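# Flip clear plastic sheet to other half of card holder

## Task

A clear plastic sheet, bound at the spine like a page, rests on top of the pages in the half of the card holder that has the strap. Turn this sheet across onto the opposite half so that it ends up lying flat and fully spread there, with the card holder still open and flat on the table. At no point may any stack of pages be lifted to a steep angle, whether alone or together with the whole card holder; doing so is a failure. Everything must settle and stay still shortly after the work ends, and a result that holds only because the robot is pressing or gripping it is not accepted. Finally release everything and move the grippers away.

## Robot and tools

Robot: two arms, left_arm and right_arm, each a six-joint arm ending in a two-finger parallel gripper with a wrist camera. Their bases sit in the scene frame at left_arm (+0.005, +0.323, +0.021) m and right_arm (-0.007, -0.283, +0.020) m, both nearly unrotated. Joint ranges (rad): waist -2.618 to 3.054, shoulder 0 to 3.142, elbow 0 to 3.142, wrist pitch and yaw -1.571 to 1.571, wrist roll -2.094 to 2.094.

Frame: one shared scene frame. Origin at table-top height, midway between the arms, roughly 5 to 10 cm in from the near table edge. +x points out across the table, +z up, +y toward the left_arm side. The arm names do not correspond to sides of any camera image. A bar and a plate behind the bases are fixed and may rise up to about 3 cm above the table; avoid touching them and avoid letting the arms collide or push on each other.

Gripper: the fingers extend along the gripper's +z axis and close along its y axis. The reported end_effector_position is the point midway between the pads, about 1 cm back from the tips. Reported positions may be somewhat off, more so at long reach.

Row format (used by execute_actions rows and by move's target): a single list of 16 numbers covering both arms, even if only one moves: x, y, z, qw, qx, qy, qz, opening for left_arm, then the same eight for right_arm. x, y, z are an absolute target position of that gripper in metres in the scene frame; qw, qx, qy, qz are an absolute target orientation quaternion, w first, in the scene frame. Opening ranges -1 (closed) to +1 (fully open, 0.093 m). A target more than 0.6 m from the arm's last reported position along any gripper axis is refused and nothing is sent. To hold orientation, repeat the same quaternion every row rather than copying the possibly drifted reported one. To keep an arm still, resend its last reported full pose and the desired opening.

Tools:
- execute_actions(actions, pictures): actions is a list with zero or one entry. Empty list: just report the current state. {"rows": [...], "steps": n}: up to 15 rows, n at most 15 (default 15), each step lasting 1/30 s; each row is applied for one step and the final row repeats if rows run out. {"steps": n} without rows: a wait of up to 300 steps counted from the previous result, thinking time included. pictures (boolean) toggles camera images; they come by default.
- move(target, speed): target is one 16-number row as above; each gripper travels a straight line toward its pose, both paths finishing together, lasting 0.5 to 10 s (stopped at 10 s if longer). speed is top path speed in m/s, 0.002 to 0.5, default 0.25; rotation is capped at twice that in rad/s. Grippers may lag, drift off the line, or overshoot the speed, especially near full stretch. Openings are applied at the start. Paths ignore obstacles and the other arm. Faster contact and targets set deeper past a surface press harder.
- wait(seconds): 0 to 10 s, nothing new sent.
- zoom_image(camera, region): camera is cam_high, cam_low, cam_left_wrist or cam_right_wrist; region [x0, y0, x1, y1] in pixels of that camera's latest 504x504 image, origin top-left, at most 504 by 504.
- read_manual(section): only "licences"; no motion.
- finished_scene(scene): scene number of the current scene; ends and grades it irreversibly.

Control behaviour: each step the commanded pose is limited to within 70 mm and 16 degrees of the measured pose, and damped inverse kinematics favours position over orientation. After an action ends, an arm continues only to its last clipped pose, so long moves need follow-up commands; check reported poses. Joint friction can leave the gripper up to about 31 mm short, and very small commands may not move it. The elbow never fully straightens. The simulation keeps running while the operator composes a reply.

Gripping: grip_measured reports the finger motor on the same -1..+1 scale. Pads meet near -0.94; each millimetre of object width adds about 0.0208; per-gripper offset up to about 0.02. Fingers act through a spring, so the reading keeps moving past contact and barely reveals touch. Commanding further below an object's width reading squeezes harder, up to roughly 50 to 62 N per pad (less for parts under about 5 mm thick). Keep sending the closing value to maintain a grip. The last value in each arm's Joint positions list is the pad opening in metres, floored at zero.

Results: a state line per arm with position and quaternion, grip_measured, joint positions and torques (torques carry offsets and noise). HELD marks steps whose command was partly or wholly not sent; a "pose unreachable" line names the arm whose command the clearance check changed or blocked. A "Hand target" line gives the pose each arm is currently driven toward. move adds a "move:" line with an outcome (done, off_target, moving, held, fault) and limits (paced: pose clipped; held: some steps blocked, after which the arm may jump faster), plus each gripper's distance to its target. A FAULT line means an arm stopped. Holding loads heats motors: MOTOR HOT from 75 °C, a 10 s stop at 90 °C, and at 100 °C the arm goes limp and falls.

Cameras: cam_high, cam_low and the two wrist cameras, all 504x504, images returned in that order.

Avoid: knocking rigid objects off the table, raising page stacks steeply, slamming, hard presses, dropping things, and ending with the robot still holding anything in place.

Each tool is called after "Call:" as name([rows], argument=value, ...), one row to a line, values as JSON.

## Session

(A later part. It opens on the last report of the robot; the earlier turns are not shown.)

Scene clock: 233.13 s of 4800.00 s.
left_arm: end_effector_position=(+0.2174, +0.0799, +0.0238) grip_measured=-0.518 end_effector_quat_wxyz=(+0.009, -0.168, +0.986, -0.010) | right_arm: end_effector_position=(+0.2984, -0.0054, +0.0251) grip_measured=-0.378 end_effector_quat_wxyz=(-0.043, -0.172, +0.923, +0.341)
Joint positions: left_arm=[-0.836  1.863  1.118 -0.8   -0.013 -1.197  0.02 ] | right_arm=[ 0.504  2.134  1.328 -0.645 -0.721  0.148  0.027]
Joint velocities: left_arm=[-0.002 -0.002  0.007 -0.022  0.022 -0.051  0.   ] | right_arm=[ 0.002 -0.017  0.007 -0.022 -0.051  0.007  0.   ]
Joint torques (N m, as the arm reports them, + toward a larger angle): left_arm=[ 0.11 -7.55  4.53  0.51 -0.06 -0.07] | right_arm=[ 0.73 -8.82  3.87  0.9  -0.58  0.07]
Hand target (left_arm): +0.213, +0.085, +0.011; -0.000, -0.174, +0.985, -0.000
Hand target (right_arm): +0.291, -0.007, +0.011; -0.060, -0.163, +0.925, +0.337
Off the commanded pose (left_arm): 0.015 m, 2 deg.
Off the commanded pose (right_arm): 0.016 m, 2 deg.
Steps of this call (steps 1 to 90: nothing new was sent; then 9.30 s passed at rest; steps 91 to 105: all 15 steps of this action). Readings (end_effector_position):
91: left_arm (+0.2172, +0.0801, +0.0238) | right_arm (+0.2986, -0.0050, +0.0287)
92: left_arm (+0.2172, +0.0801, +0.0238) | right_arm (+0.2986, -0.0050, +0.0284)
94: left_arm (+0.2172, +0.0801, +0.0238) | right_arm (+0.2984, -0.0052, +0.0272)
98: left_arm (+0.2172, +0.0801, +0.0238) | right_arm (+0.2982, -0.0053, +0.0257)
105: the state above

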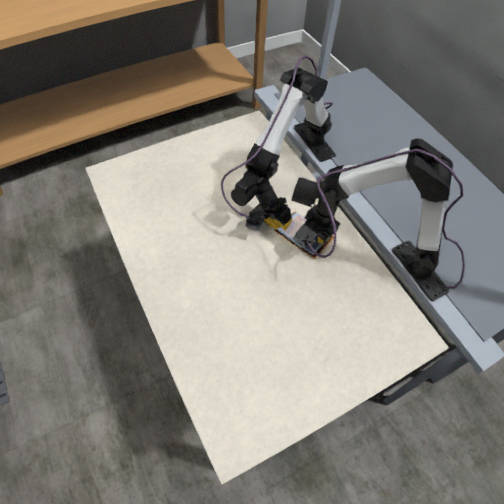

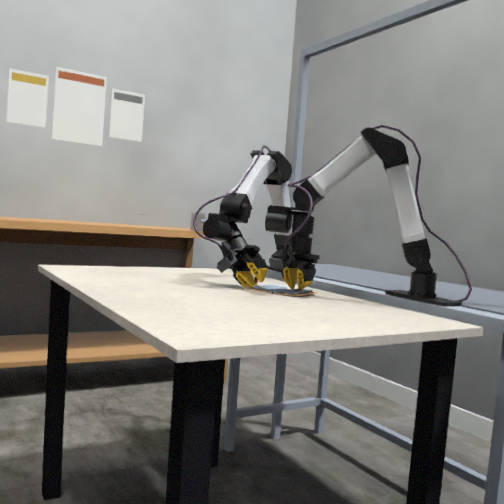

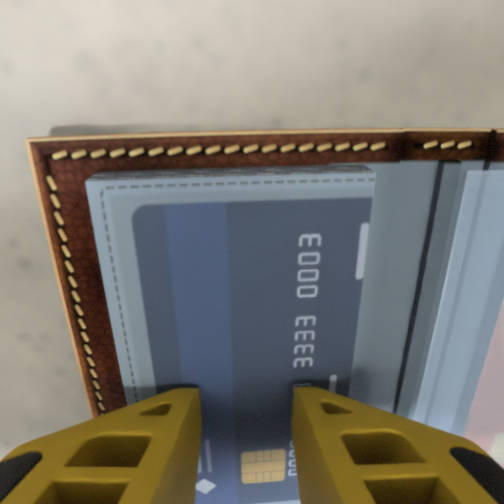

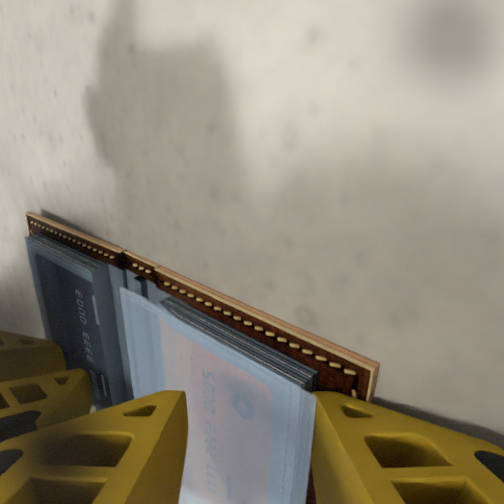

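Call:
move(target=[0.213, 0.085, 0.003, 0, -0.1736, 0.9848, 0, -0.52, 0.292, -0.004, 0.034, -0.0594, -0.1631, 0.9254, 0.3368, -0.38], speed=0.01)

Scene clock: 244.47 s of 4800.00 s.
left_arm: end_effector_position=(+0.2189, +0.0782, +0.0212) grip_measured=-0.518 end_effector_quat_wxyz=(+0.011, -0.168, +0.986, -0.013) | right_arm: end_effector_position=(+0.2944, -0.0076, +0.0243) grip_measured=-0.378 end_effector_quat_wxyz=(-0.053, -0.165, +0.925, +0.337)
Joint positions: left_arm=[-0.836  1.869  1.115 -0.784 -0.013 -1.197  0.02 ] | right_arm=[ 0.504  2.134  1.328 -0.668 -0.719  0.153  0.027]
Joint velocities: left_arm=[-0.022  0.002  0.007 -0.007 -0.066  0.022 -0.   ] | right_arm=[-0.012 -0.007  0.002 -0.066  0.007 -0.022 -0.001]
Joint torques (N m, as the arm reports them, + toward a larger angle): left_arm=[ 0.19 -7.01  3.79  0.61 -0.07 -0.08] | right_arm=[  1.13 -11.35   6.95   0.36  -0.59   0.09]
Hand target (left_arm): +0.213, +0.086, +0.004; -0.000, -0.174, +0.985, +0.000
Hand target (right_arm): +0.292, -0.004, +0.034; -0.059, -0.163, +0.925, +0.337
Off the commanded pose (left_arm): 0.020 m, 2 deg.
Off the commanded pose (right_arm): 0.011 m, 1 deg.
After step 90, 5.93 s passed at rest.
move: off_target (left_arm, right_arm)

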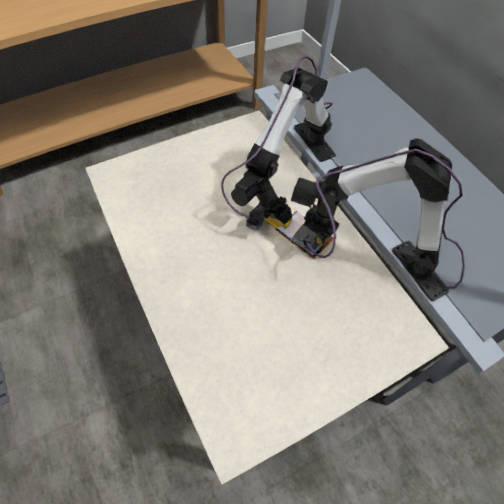

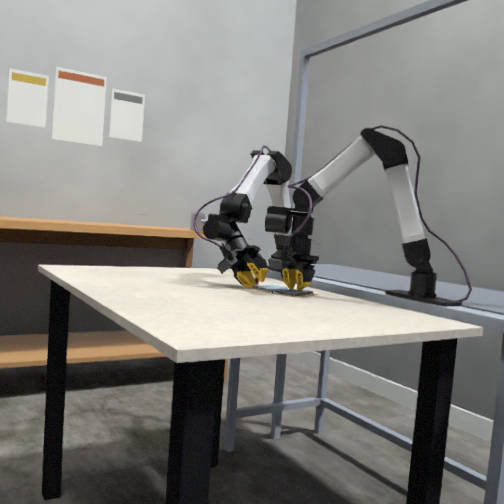

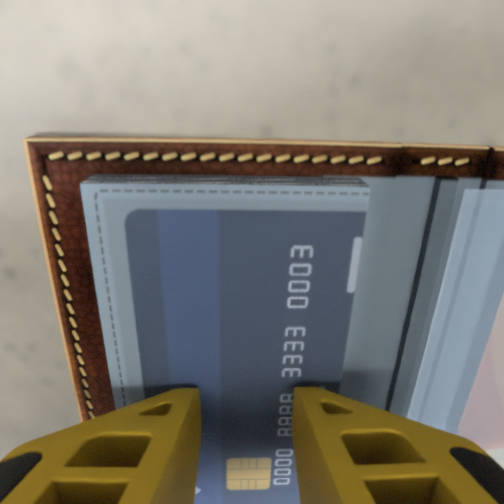

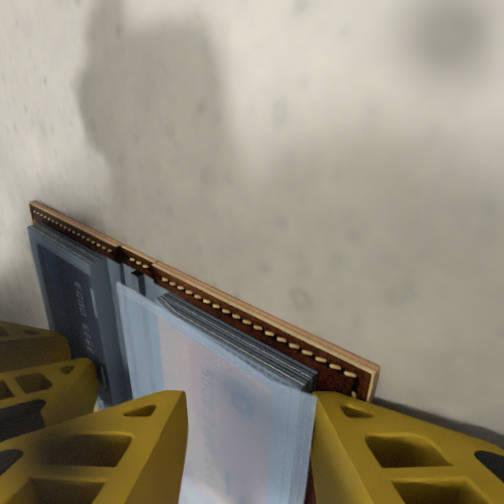

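Call:
move(target=[0.213, 0.085, 0.003, 0, -0.1736, 0.9848, 0, -0.52, 0.291, -0.002, 0.042, -0.0594, -0.1631, 0.9254, 0.3368, -0.38], speed=0.008)

Scene clock: 249.73 s of 4800.00 s.
left_arm: end_effector_position=(+0.2188, +0.0783, +0.0212) grip_measured=-0.518 end_effector_quat_wxyz=(+0.011, -0.168, +0.986, -0.013) | right_arm: end_effector_position=(+0.2940, -0.0075, +0.0311) grip_measured=-0.378 end_effector_quat_wxyz=(-0.056, -0.162, +0.927, +0.333)
Joint positions: left_arm=[-0.836  1.869  1.115 -0.784 -0.013 -1.197  0.02 ] | right_arm=[ 0.506  2.122  1.344 -0.702 -0.712  0.161  0.027]
Joint velocities: left_arm=[-0.002  0.012 -0.032 -0.051 -0.066 -0.051 -0.   ] | right_arm=[-0.012  0.002  0.017 -0.081 -0.007 -0.007  0.001]
Joint torques (N m, as the arm reports them, + toward a larger angle): left_arm=[ 0.18 -7.    3.72  0.6  -0.06 -0.06] | right_arm=[  1.35 -11.53   6.7    0.47  -0.66   0.1 ]
Hand target (left_arm): +0.212, +0.086, +0.004; -0.000, -0.174, +0.985, +0.000
Hand target (right_arm): +0.291, -0.002, +0.042; -0.059, -0.163, +0.925, +0.337
Off the commanded pose (left_arm): 0.020 m, 2 deg.
Off the commanded pose (right_arm): 0.013 m, 1 deg.
move: off_target (left_arm, right_arm)

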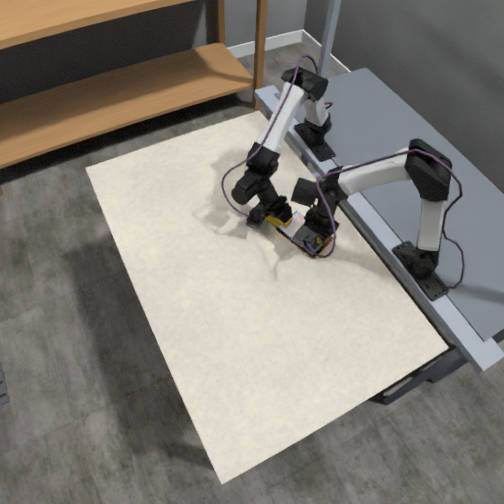

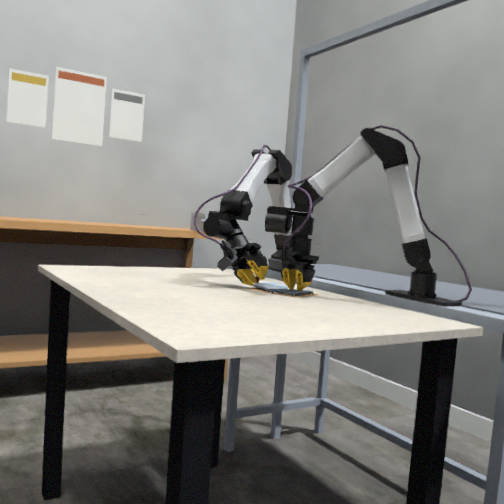

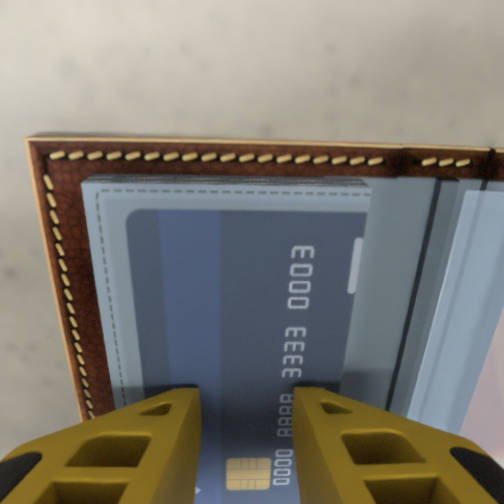

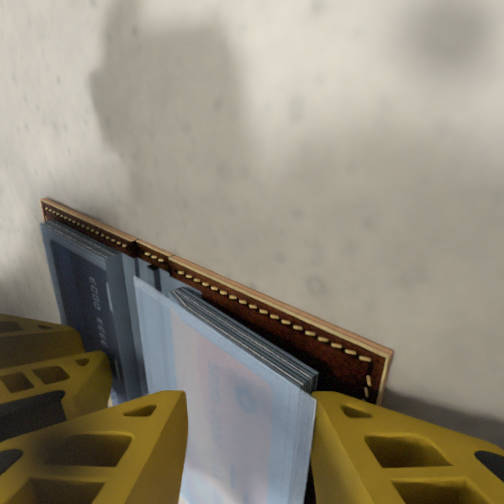

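Call:
zoom_image(camera="cam_right_wrist", region=[170, 280, 400, 504])

Call:
zoom_image(camera="cam_low", region=[230, 262, 320, 302])

Region (170, 280, 400, 504) of cam_right_wrist's 504x504 image, scaled by 2.191, with more detail than that image has; it fills the top 491 rows of this view, and the rest is white.

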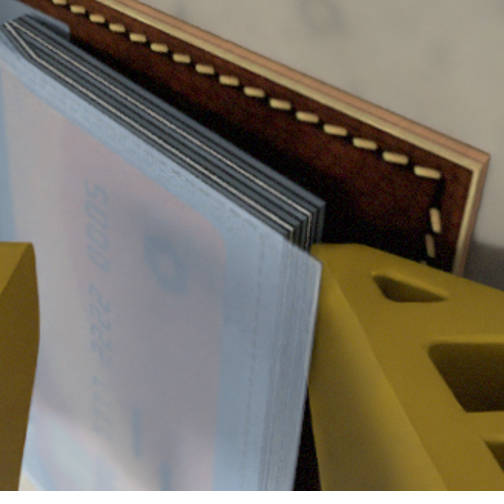

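Region (230, 262, 320, 302) of cam_low's 504x504 image, scaled by 5.600, with more detail than that image has.

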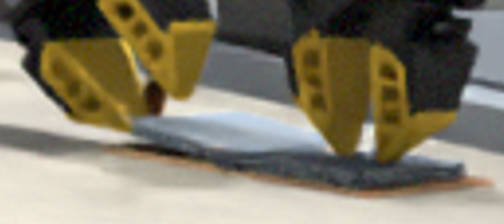

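Call:
move(target=[0.213, 0.085, 0.003, 0, -0.1736, 0.9848, 0, -0.52, 0.293, -0.007, 0.042, -0.0594, -0.1631, 0.9254, 0.3368, -0.38], speed=0.008)

Scene clock: 261.10 s of 4800.00 s.
left_arm: end_effector_position=(+0.2188, +0.0784, +0.0212) grip_measured=-0.518 end_effector_quat_wxyz=(+0.011, -0.168, +0.986, -0.013) | right_arm: end_effector_position=(+0.2930, -0.0082, +0.0309) grip_measured=-0.378 end_effector_quat_wxyz=(-0.059, -0.161, +0.928, +0.331)
Joint positions: left_arm=[-0.836  1.869  1.115 -0.785 -0.013 -1.197  0.02 ] | right_arm=[ 0.506  2.122  1.345 -0.709 -0.71   0.161  0.027]
Joint velocities: left_arm=[-0.002 -0.012 -0.002  0.066 -0.022  0.037 -0.001] | right_arm=[-0.002  0.012 -0.007 -0.051  0.037  0.051 -0.   ]
Joint torques (N m, as the arm reports them, + toward a larger angle): left_arm=[ 0.19 -7.02  3.69  0.62 -0.05 -0.05] | right_arm=[  0.09 -11.46   6.8    0.39  -0.69  -0.08]
Hand target (left_arm): +0.212, +0.086, +0.004; -0.000, -0.174, +0.985, +0.000
Hand target (right_arm): +0.293, -0.007, +0.042; -0.059, -0.163, +0.925, +0.337
Off the commanded pose (left_arm): 0.020 m, 2 deg.
Off the commanded pose (right_arm): 0.011 m, 1 deg.
After step 90, 5.63 s passed at rest.
move: off_target (left_arm, right_arm)

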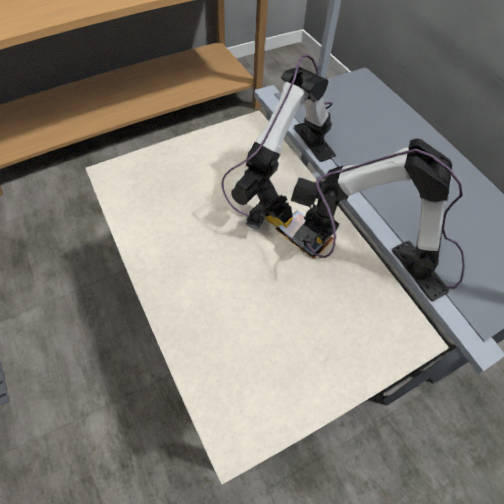

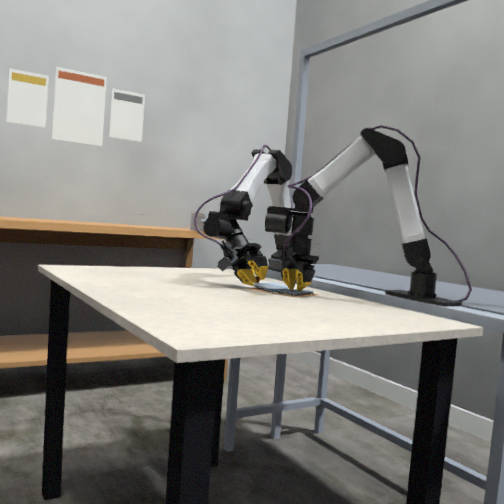

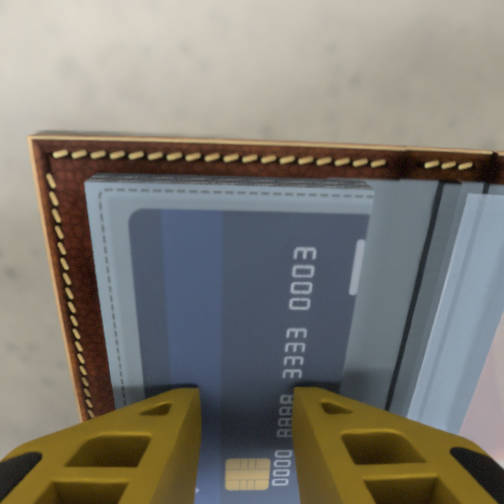

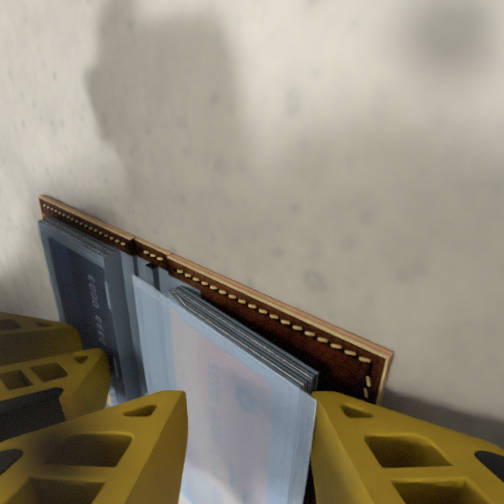

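Call:
execute_actions([
  {"rows": [[0.213,0.085,0.003,0,-0.1736,0.9848,0,-0.52,0.293,-0.007,0.042,-0.059,-0.161,0.928,0.331,-0.37],[0.213,0.085,0.003,0,-0.1736,0.9848,0,-0.52,0.293,-0.007,0.042,-0.059,-0.161,0.928,0.331,-0.36],[0.213,0.085,0.003,0,-0.1736,0.9848,0,-0.52,0.293,-0.007,0.042,-0.059,-0.161,0.928,0.331,-0.35]], "steps": 15},
])

Call:
zoom_image(camera="cam_right_wrist", region=[170, 280, 400, 504])

Scene clock: 264.27 s of 4800.00 s.
left_arm: end_effector_position=(+0.2188, +0.0784, +0.0212) grip_measured=-0.518 end_effector_quat_wxyz=(+0.011, -0.168, +0.986, -0.013) | right_arm: end_effector_position=(+0.2901, -0.0099, +0.0305) grip_measured=-0.351 end_effector_quat_wxyz=(-0.066, -0.158, +0.929, +0.329)
Joint positions: left_arm=[-0.836  1.869  1.115 -0.785 -0.013 -1.197  0.02 ] | right_arm=[ 0.506  2.122  1.345 -0.726 -0.709  0.161  0.028]
Joint velocities: left_arm=[-0.007  0.002 -0.017  0.037  0.037 -0.081 -0.002] | right_arm=[ 0.017 -0.027  0.002  0.037  0.007 -0.007  0.001]
Joint torques (N m, as the arm reports them, + toward a larger angle): left_arm=[ 0.2  -7.02  3.73  0.62 -0.06 -0.05] | right_arm=[  0.43 -11.6    6.92   0.5   -0.57   0.  ]
Hand target (left_arm): +0.212, +0.086, +0.004; -0.000, -0.174, +0.985, +0.000
Hand target (right_arm): +0.293, -0.007, +0.042; -0.059, -0.161, +0.928, +0.331
Off the commanded pose (left_arm): 0.020 m, 2 deg.
Off the commanded pose (right_arm): 0.012 m, 1 deg.
Steps of this call (steps 1 to 80: nothing new was sent; steps 81 to 95: all 15 steps of this action). Readings (end_effector_position):
81: left_arm (+0.2188, +0.0784, +0.0212) | right_arm (+0.2930, -0.0083, +0.0308)
82: left_arm (+0.2188, +0.0784, +0.0212) | right_arm (+0.2929, -0.0084, +0.0307)
84: left_arm (+0.2188, +0.0784, +0.0212) | right_arm (+0.2921, -0.0088, +0.0307)
88: left_arm (+0.2188, +0.0784, +0.0212) | right_arm (+0.2907, -0.0095, +0.0305)
95: the state above

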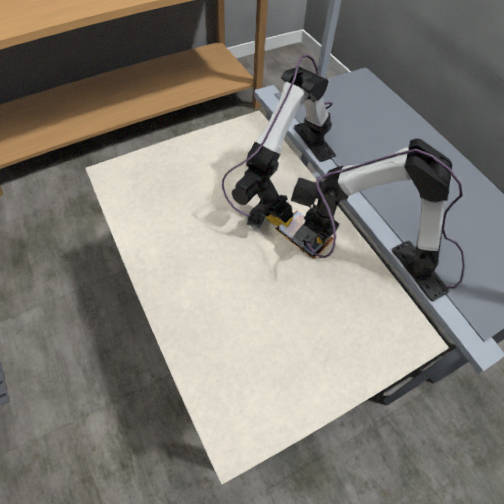

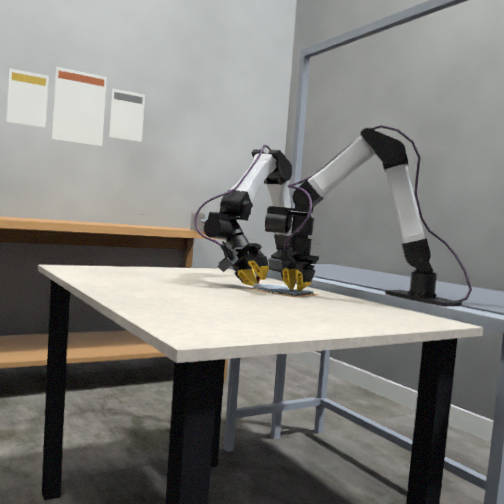

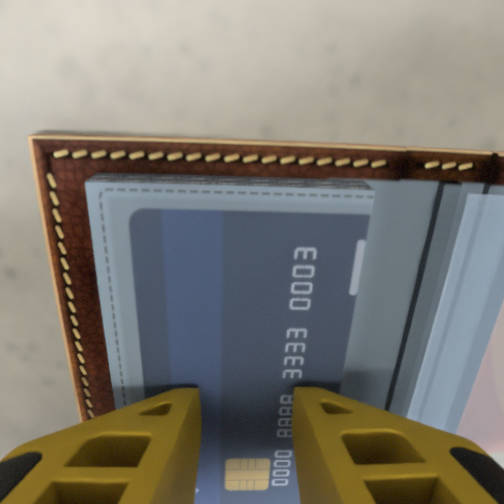

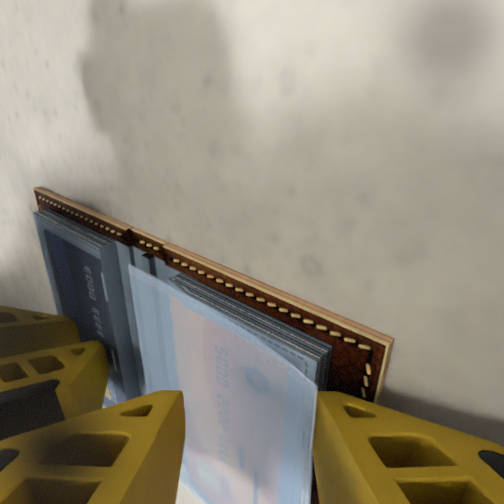

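Region (170, 280, 400, 504) of cam_right_wrist's 504x504 image, scaled by 2.191, with more detail than that image has; it fills the top 491 rows of this view, and the rest is white.

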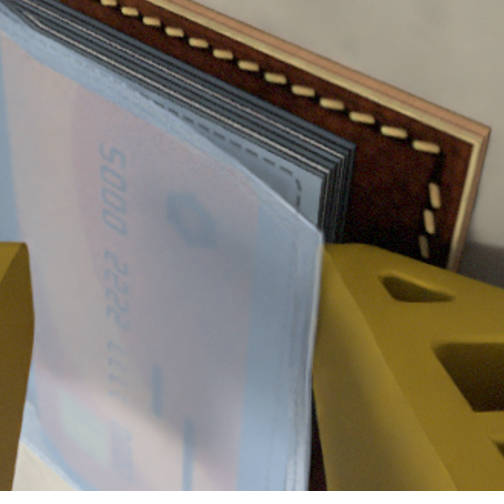

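Call:
move(target=[0.213, 0.085, 0.003, 0, -0.1736, 0.9848, 0, -0.52, 0.289, 0.004, 0.044, -0.059, -0.161, 0.928, 0.331, -0.42], speed=0.008)

Call:
zoom_image(camera="cam_right_wrist", region=[170, 280, 400, 504])

Scene clock: 276.17 s of 4800.00 s.
left_arm: end_effector_position=(+0.2188, +0.0784, +0.0212) grip_measured=-0.518 end_effector_quat_wxyz=(+0.011, -0.168, +0.986, -0.013) | right_arm: end_effector_position=(+0.2837, -0.0014, +0.0350) grip_measured=-0.418 end_effector_quat_wxyz=(-0.070, -0.158, +0.929, +0.328)
Joint positions: left_arm=[-0.836  1.869  1.115 -0.785 -0.013 -1.197  0.02 ] | right_arm=[ 0.533  2.109  1.345 -0.726 -0.709  0.191  0.025]
Joint velocities: left_arm=[-0.007 -0.007 -0.007 -0.007 -0.022 -0.022  0.001] | right_arm=[ 0.002 -0.007 -0.002 -0.051 -0.022 -0.007  0.   ]
Joint torques (N m, as the arm reports them, + toward a larger angle): left_arm=[ 0.21 -6.99  3.75  0.61 -0.06 -0.06] | right_arm=[  0.78 -11.05   7.14   0.69  -0.54   0.07]
Hand target (left_arm): +0.212, +0.086, +0.004; -0.000, -0.174, +0.985, +0.000
Hand target (right_arm): +0.289, +0.004, +0.044; -0.058, -0.161, +0.928, +0.331
Off the commanded pose (left_arm): 0.020 m, 2 deg.
Off the commanded pose (right_arm): 0.012 m, 1 deg.
After step 90, 6.17 s passed at rest.
move: off_target (left_arm, right_arm)

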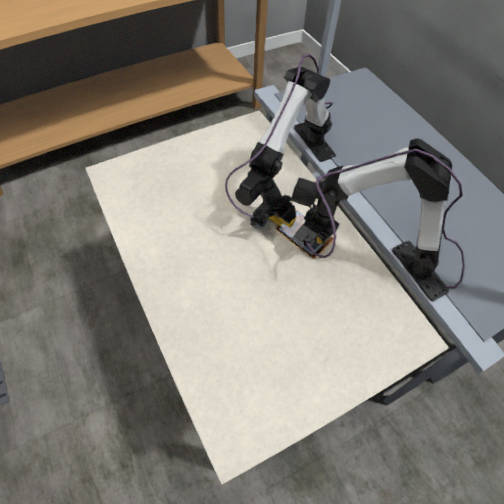

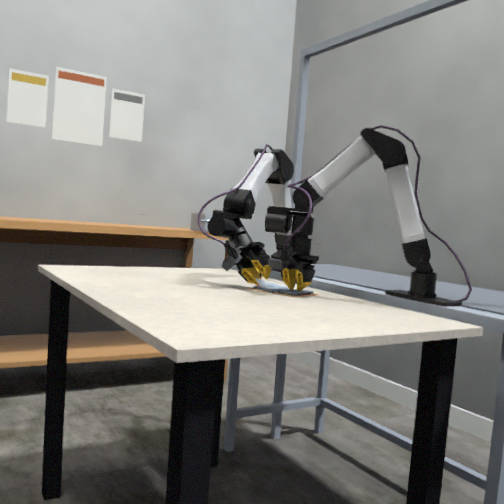

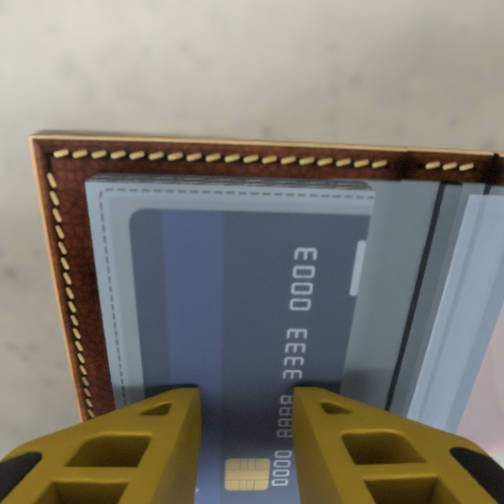

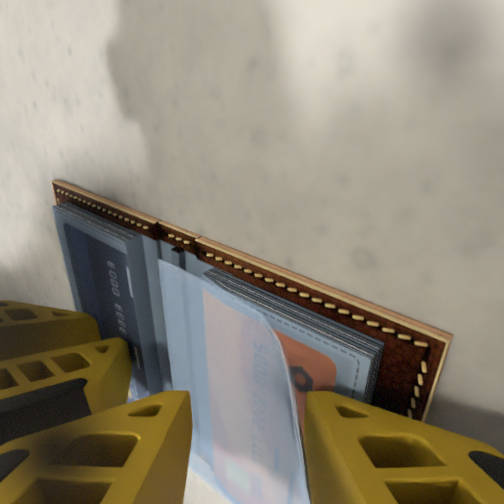

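Region (170, 280, 400, 504) of cam_right_wrist's 504x504 image, scaled by 2.191, with more detail than that image has; it fills the top 491 rows of this view, and the rest is white.

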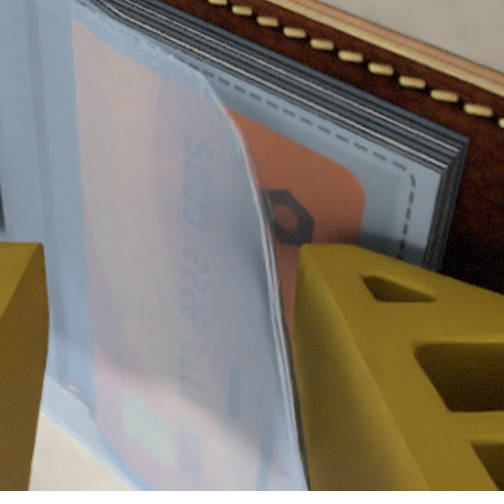

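Call:
zoom_image(camera="cam_low", region=[235, 258, 320, 302])

Call:
zoom_image(camera="cam_high", region=[255, 190, 345, 265])

Region (235, 258, 320, 302) of cam_low's 504x504 image, scaled by 5.929, with more detail than that image has; it fills the top 261 rows of this view, and the rest is white.

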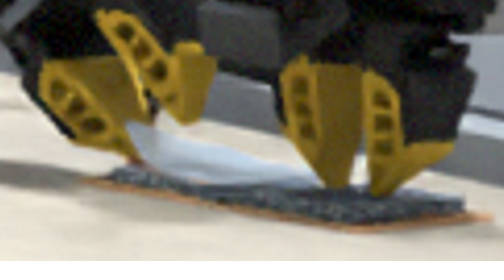

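Region (255, 190, 345, 265) of cam_high's 504x504 image, scaled by 5.600, with more detail than that image has.

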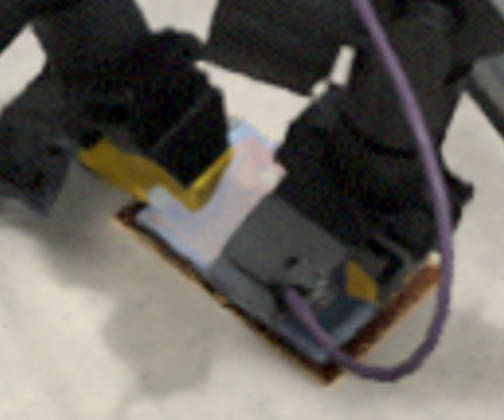

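Call:
execute_actions([
  {"rows": [[0.213,0.085,0.003,0,-0.1736,0.9848,0,-0.52,0.289,0.004,0.044,-0.059,-0.161,0.928,0.331,-0.47],[0.213,0.085,0.003,0,-0.1736,0.9848,0,-0.52,0.289,0.004,0.044,-0.059,-0.161,0.928,0.331,-0.52],[0.213,0.085,0.003,0,-0.1736,0.9848,0,-0.52,0.289,0.004,0.044,-0.059,-0.161,0.928,0.331,-0.57],[0.213,0.085,0.003,0,-0.1736,0.9848,0,-0.52,0.289,0.004,0.044,-0.059,-0.161,0.928,0.331,-0.62],[0.213,0.085,0.003,0,-0.1736,0.9848,0,-0.52,0.289,0.004,0.044,-0.059,-0.161,0.928,0.331,-0.67],[0.213,0.085,0.003,0,-0.1736,0.9848,0,-0.52,0.289,0.004,0.044,-0.059,-0.161,0.928,0.331,-0.72],[0.213,0.085,0.003,0,-0.1736,0.9848,0,-0.52,0.289,0.004,0.044,-0.059,-0.161,0.928,0.331,-0.77],[0.213,0.085,0.003,0,-0.1736,0.9848,0,-0.52,0.289,0.004,0.044,-0.059,-0.161,0.928,0.331,-0.82],[0.213,0.085,0.003,0,-0.1736,0.9848,0,-0.52,0.289,0.004,0.044,-0.059,-0.161,0.928,0.331,-0.87],[0.213,0.085,0.003,0,-0.1736,0.9848,0,-0.52,0.289,0.004,0.044,-0.059,-0.161,0.928,0.331,-0.92],[0.213,0.085,0.003,0,-0.1736,0.9848,0,-0.52,0.289,0.004,0.044,-0.059,-0.161,0.928,0.331,-0.97],[0.213,0.085,0.003,0,-0.1736,0.9848,0,-0.52,0.289,0.004,0.044,-0.059,-0.161,0.928,0.331,-1.0]], "steps": 15},
])

Call:
zoom_image(camera="cam_low", region=[235, 258, 320, 302])

Scene clock: 289.90 s of 4800.00 s.
left_arm: end_effector_position=(+0.2188, +0.0784, +0.0212) grip_measured=-0.518 end_effector_quat_wxyz=(+0.011, -0.168, +0.986, -0.013) | right_arm: end_effector_position=(+0.2837, -0.0014, +0.0350) grip_measured=-1.000 end_effector_quat_wxyz=(-0.071, -0.158, +0.929, +0.328)
Joint positions: left_arm=[-0.836  1.869  1.115 -0.785 -0.013 -1.197  0.02 ] | right_arm=[ 0.533  2.109  1.345 -0.726 -0.709  0.192  0.   ]
Joint velocities: left_arm=[-0.017  0.007 -0.022 -0.051 -0.051 -0.081 -0.   ] | right_arm=[ 0.007 -0.017  0.002 -0.007 -0.066 -0.022  0.   ]
Joint torques (N m, as the arm reports them, + toward a larger angle): left_arm=[ 0.14 -7.03  3.69  0.61 -0.07 -0.06] | right_arm=[  0.82 -11.04   7.15   0.68  -0.54   0.08]
Hand target (left_arm): +0.212, +0.086, +0.004; -0.000, -0.174, +0.985, +0.000
Hand target (right_arm): +0.289, +0.004, +0.044; -0.059, -0.161, +0.928, +0.331
Off the commanded pose (left_arm): 0.020 m, 2 deg.
Off the commanded pose (right_arm): 0.012 m, 1 deg.
Steps of this call (steps 1 to 90: nothing new was sent; then 10.23 s passed at rest; steps 91 to 105: all 15 steps of this action). Readings (end_effector_position):
91: left_arm (+0.2188, +0.0784, +0.0212) | right_arm (+0.2837, -0.0014, +0.0350)
92: left_arm (+0.2188, +0.0784, +0.0212) | right_arm (+0.2837, -0.0014, +0.0350)
94: left_arm (+0.2188, +0.0784, +0.0212) | right_arm (+0.2837, -0.0014, +0.0350)
98: left_arm (+0.2188, +0.0784, +0.0212) | right_arm (+0.2837, -0.0014, +0.0350)
105: the state above

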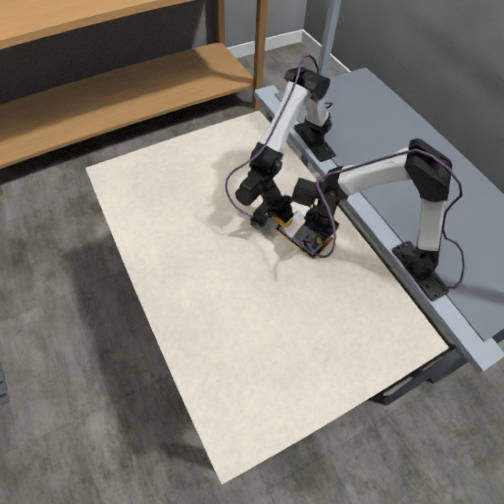

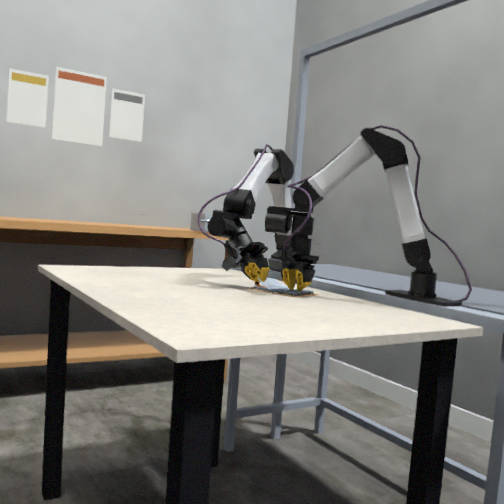

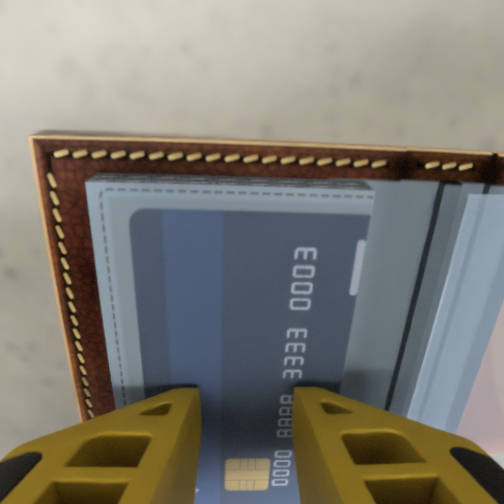

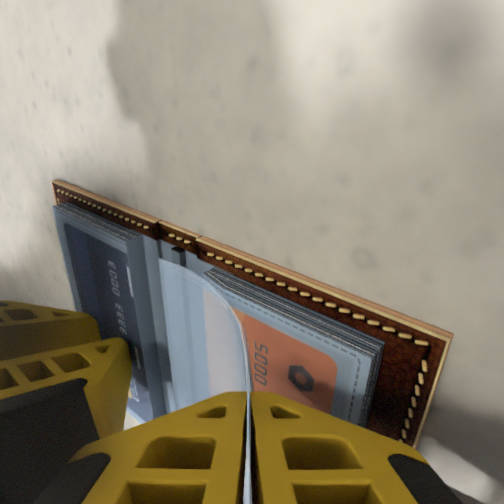

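Region (235, 258, 320, 302) of cam_low's 504x504 image, scaled by 5.929, with more detail than that image has; it fills the top 261 rows of this view, and the rest is white.

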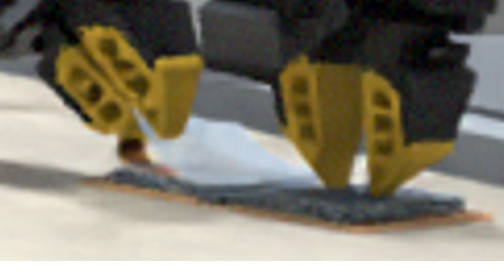

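Call:
move(target=[0.215, 0.085, 0.09, 0, -0.1736, 0.9848, 0, -0.52, 0.289, 0.004, 0.044, -0.059, -0.161, 0.928, 0.331, -1], speed=0.15)

Call:
move(target=[0.20, 0.33, 0.16, 0, -0.1736, 0.9848, 0, -0.52, 0.275, 0.026, 0.068, -0.030, -0.171, 0.970, 0.171, -1], speed=0.15)

Scene clock: 299.87 s of 4800.00 s.
left_arm: end_effector_position=(+0.2118, +0.0872, +0.0815) grip_measured=-0.518 end_effector_quat_wxyz=(-0.003, -0.168, +0.986, +0.010) | right_arm: end_effector_position=(+0.2837, -0.0014, +0.0350) grip_measured=-1.000 end_effector_quat_wxyz=(-0.071, -0.158, +0.929, +0.328)
Joint positions: left_arm=[-0.836  1.786  1.268 -1.074 -0.013 -1.197  0.02 ] | right_arm=[ 0.533  2.109  1.345 -0.726 -0.709  0.192  0.   ]
Joint velocities: left_arm=[ 0.012  0.017 -0.002 -0.022 -0.066 -0.051 -0.   ] | right_arm=[-0.007 -0.022 -0.007 -0.037 -0.066 -0.066  0.   ]
Joint torques (N m, as the arm reports them, + toward a larger angle): left_arm=[  0.38 -10.39   8.89   0.07  -0.06  -0.03] | right_arm=[  0.8  -11.03   7.16   0.69  -0.54   0.08]
Hand target (left_arm): +0.215, +0.085, +0.090; -0.000, -0.174, +0.985, -0.000
Hand target (right_arm): +0.289, +0.004, +0.044; -0.059, -0.161, +0.928, +0.331
Off the commanded pose (left_arm): 0.009 m, 1 deg.
Off the commanded pose (right_arm): 0.012 m, 1 deg.
After step 90, 5.87 s passed at rest.
move: off_target (right_arm)

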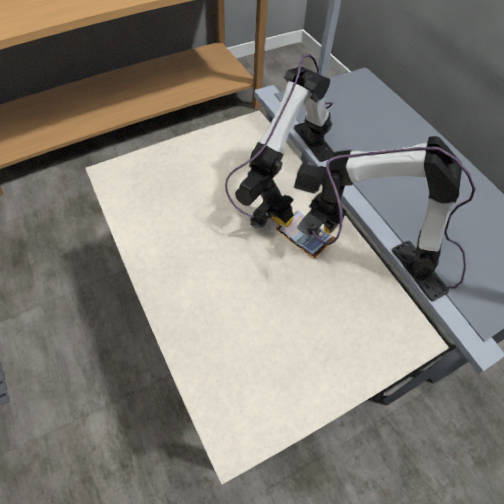

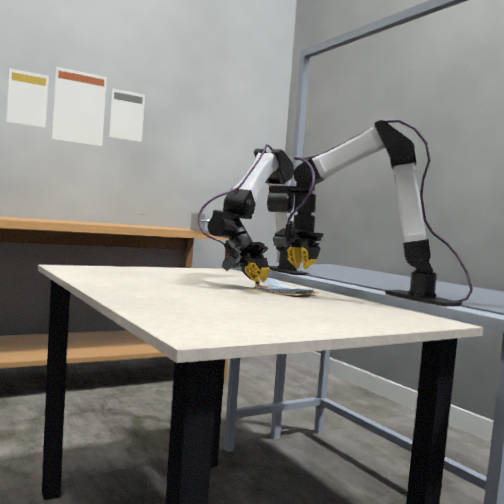

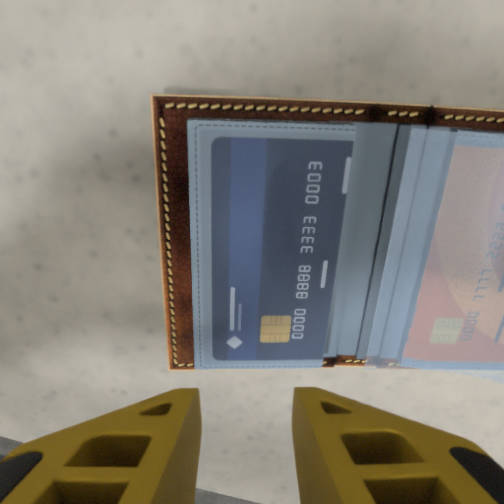

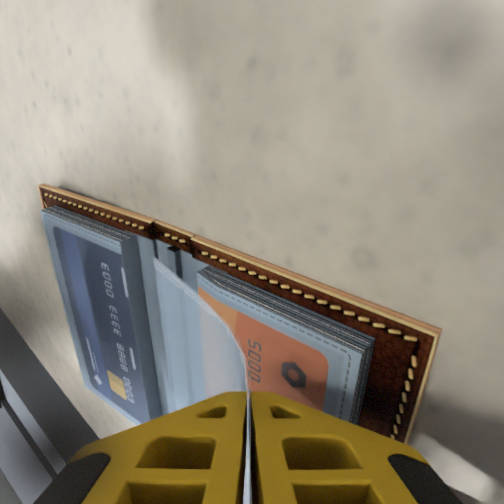

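Scene clock: 302.20 s of 4800.00 s.
left_arm: end_effector_position=(+0.1965, +0.3254, +0.1487) grip_measured=-0.518 end_effector_quat_wxyz=(-0.015, -0.174, +0.985, +0.004) | right_arm: end_effector_position=(+0.2745, +0.0249, +0.0637) grip_measured=-1.000 end_effector_quat_wxyz=(-0.033, -0.176, +0.968, +0.175)
Joint positions: left_arm=[ 0.023  1.283  1.059 -1.373 -0.009 -0.35   0.02 ] | right_arm=[ 0.719  2.071  1.536 -0.927 -0.37   0.343  0.   ]
Joint velocities: left_arm=[ 0.002 -0.012 -0.012  0.037  0.022  0.066 -0.   ] | right_arm=[-0.007 -0.012 -0.017 -0.007 -0.066 -0.022  0.   ]
Joint torques (N m, as the arm reports them, + toward a larger angle): left_arm=[ 0.68 -5.87  9.59  0.14  0.01  0.09] | right_arm=[  0.49 -10.84   7.33   0.59  -0.27   0.1 ]
Hand target (left_arm): +0.200, +0.326, +0.158; +0.001, -0.173, +0.985, -0.003
Hand target (right_arm): +0.275, +0.025, +0.069; -0.030, -0.172, +0.970, +0.171
Off the commanded pose (left_arm): 0.013 m, 2 deg.
Off the commanded pose (right_arm): 0.004 m, 1 deg.
move: off_target (left_arm)

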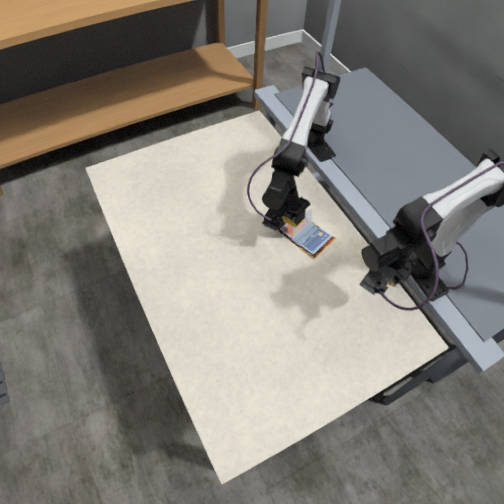

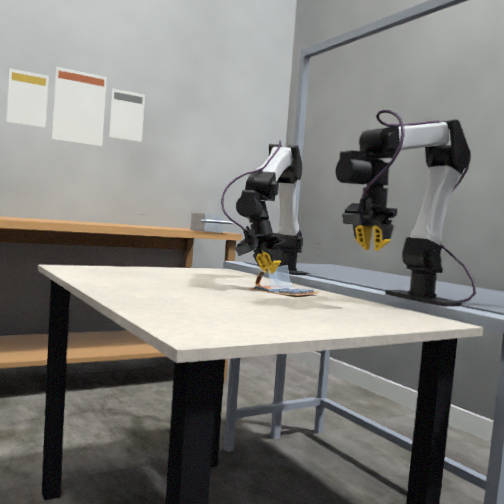

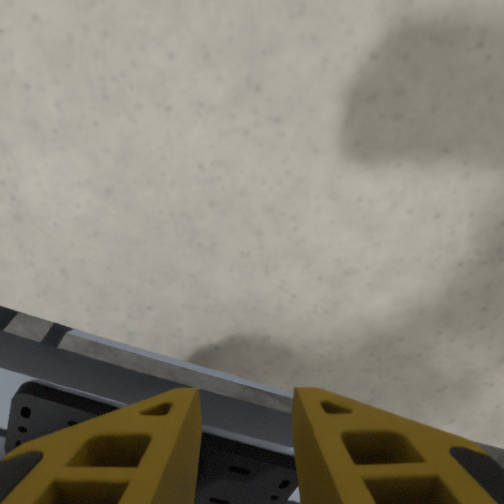

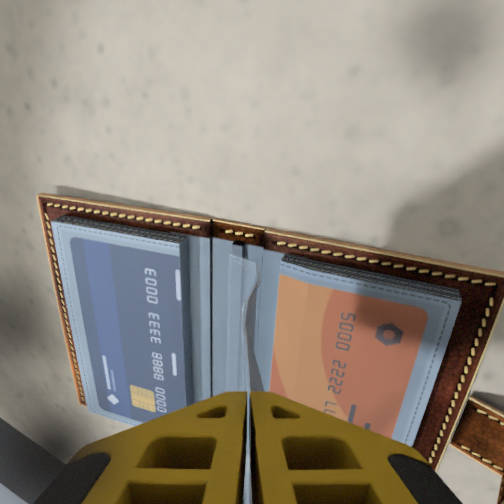

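Call:
move(target=[0.20, 0.33, 0.16, 0, -0.1736, 0.9848, 0, -0.52, 0.253, 0.085, 0.060, 0.030, -0.171, 0.970, -0.171, -1], speed=0.08)

Scene clock: 311.57 s of 4800.00 s.
left_arm: end_effector_position=(+0.1947, +0.3281, +0.1487) grip_measured=-0.518 end_effector_quat_wxyz=(-0.019, -0.173, +0.985, +0.004) | right_arm: end_effector_position=(+0.2552, +0.0873, +0.0690) grip_measured=-1.000 end_effector_quat_wxyz=(+0.047, -0.179, +0.972, -0.144)
Joint positions: left_arm=[ 0.037  1.283  1.059 -1.38  -0.009 -0.334  0.02 ] | right_arm=[ 1.073  2.537  2.38  -1.567  0.228  0.685  0.   ]
Joint velocities: left_arm=[ 0.002  0.002  0.007  0.037 -0.007  0.037  0.   ] | right_arm=[-0.002 -0.002 -0.027 -0.022 -0.037 -0.022  0.   ]
Joint torques (N m, as the arm reports them, + toward a larger angle): left_arm=[ 0.69 -5.62 10.25  0.1  -0.05  0.08] | right_arm=[  0.47 -11.65   6.96  -0.07   0.11   0.13]
Hand target (left_arm): +0.200, +0.330, +0.160; +0.000, -0.174, +0.985, +0.000
Hand target (right_arm): +0.254, +0.085, +0.063; +0.042, -0.177, +0.971, -0.157
Off the commanded pose (left_arm): 0.013 m, 2 deg.
Off the commanded pose (right_arm): 0.010 m, 4 deg.
joint sent to its limit (right arm) — the command would take joint 4 (wrist pitch) past its lower limit, so that joint was sent only as far as its limit.
After step 90, 1.63 s passed at rest.
move: off_target (left_arm, right_arm)

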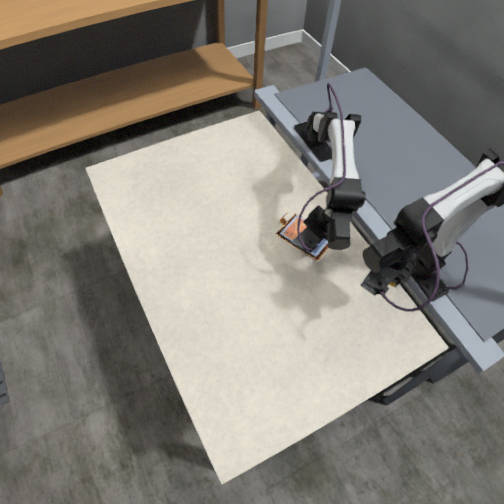

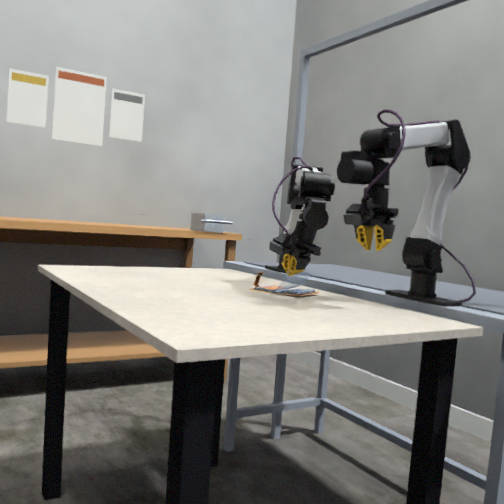

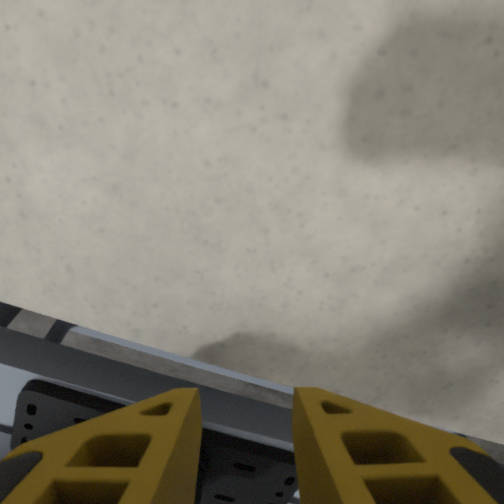

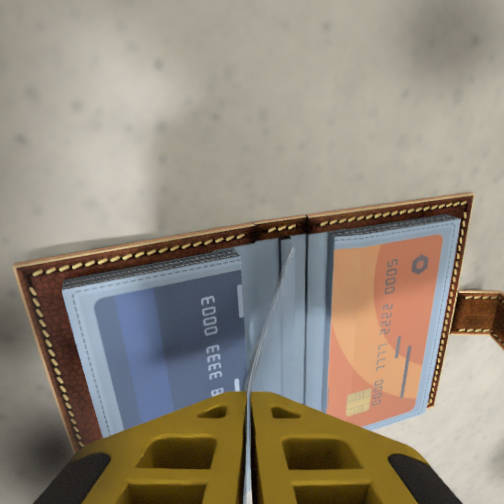

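Call:
zoom_image(camera="cam_low", region=[240, 245, 330, 305])

Region (240, 245, 330, 305) of cam_low's 504x504 image, scaled by 5.600, with more detail than that image has.

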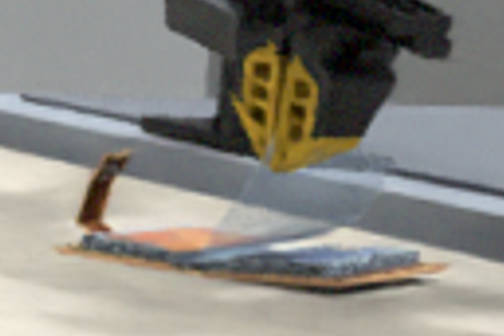

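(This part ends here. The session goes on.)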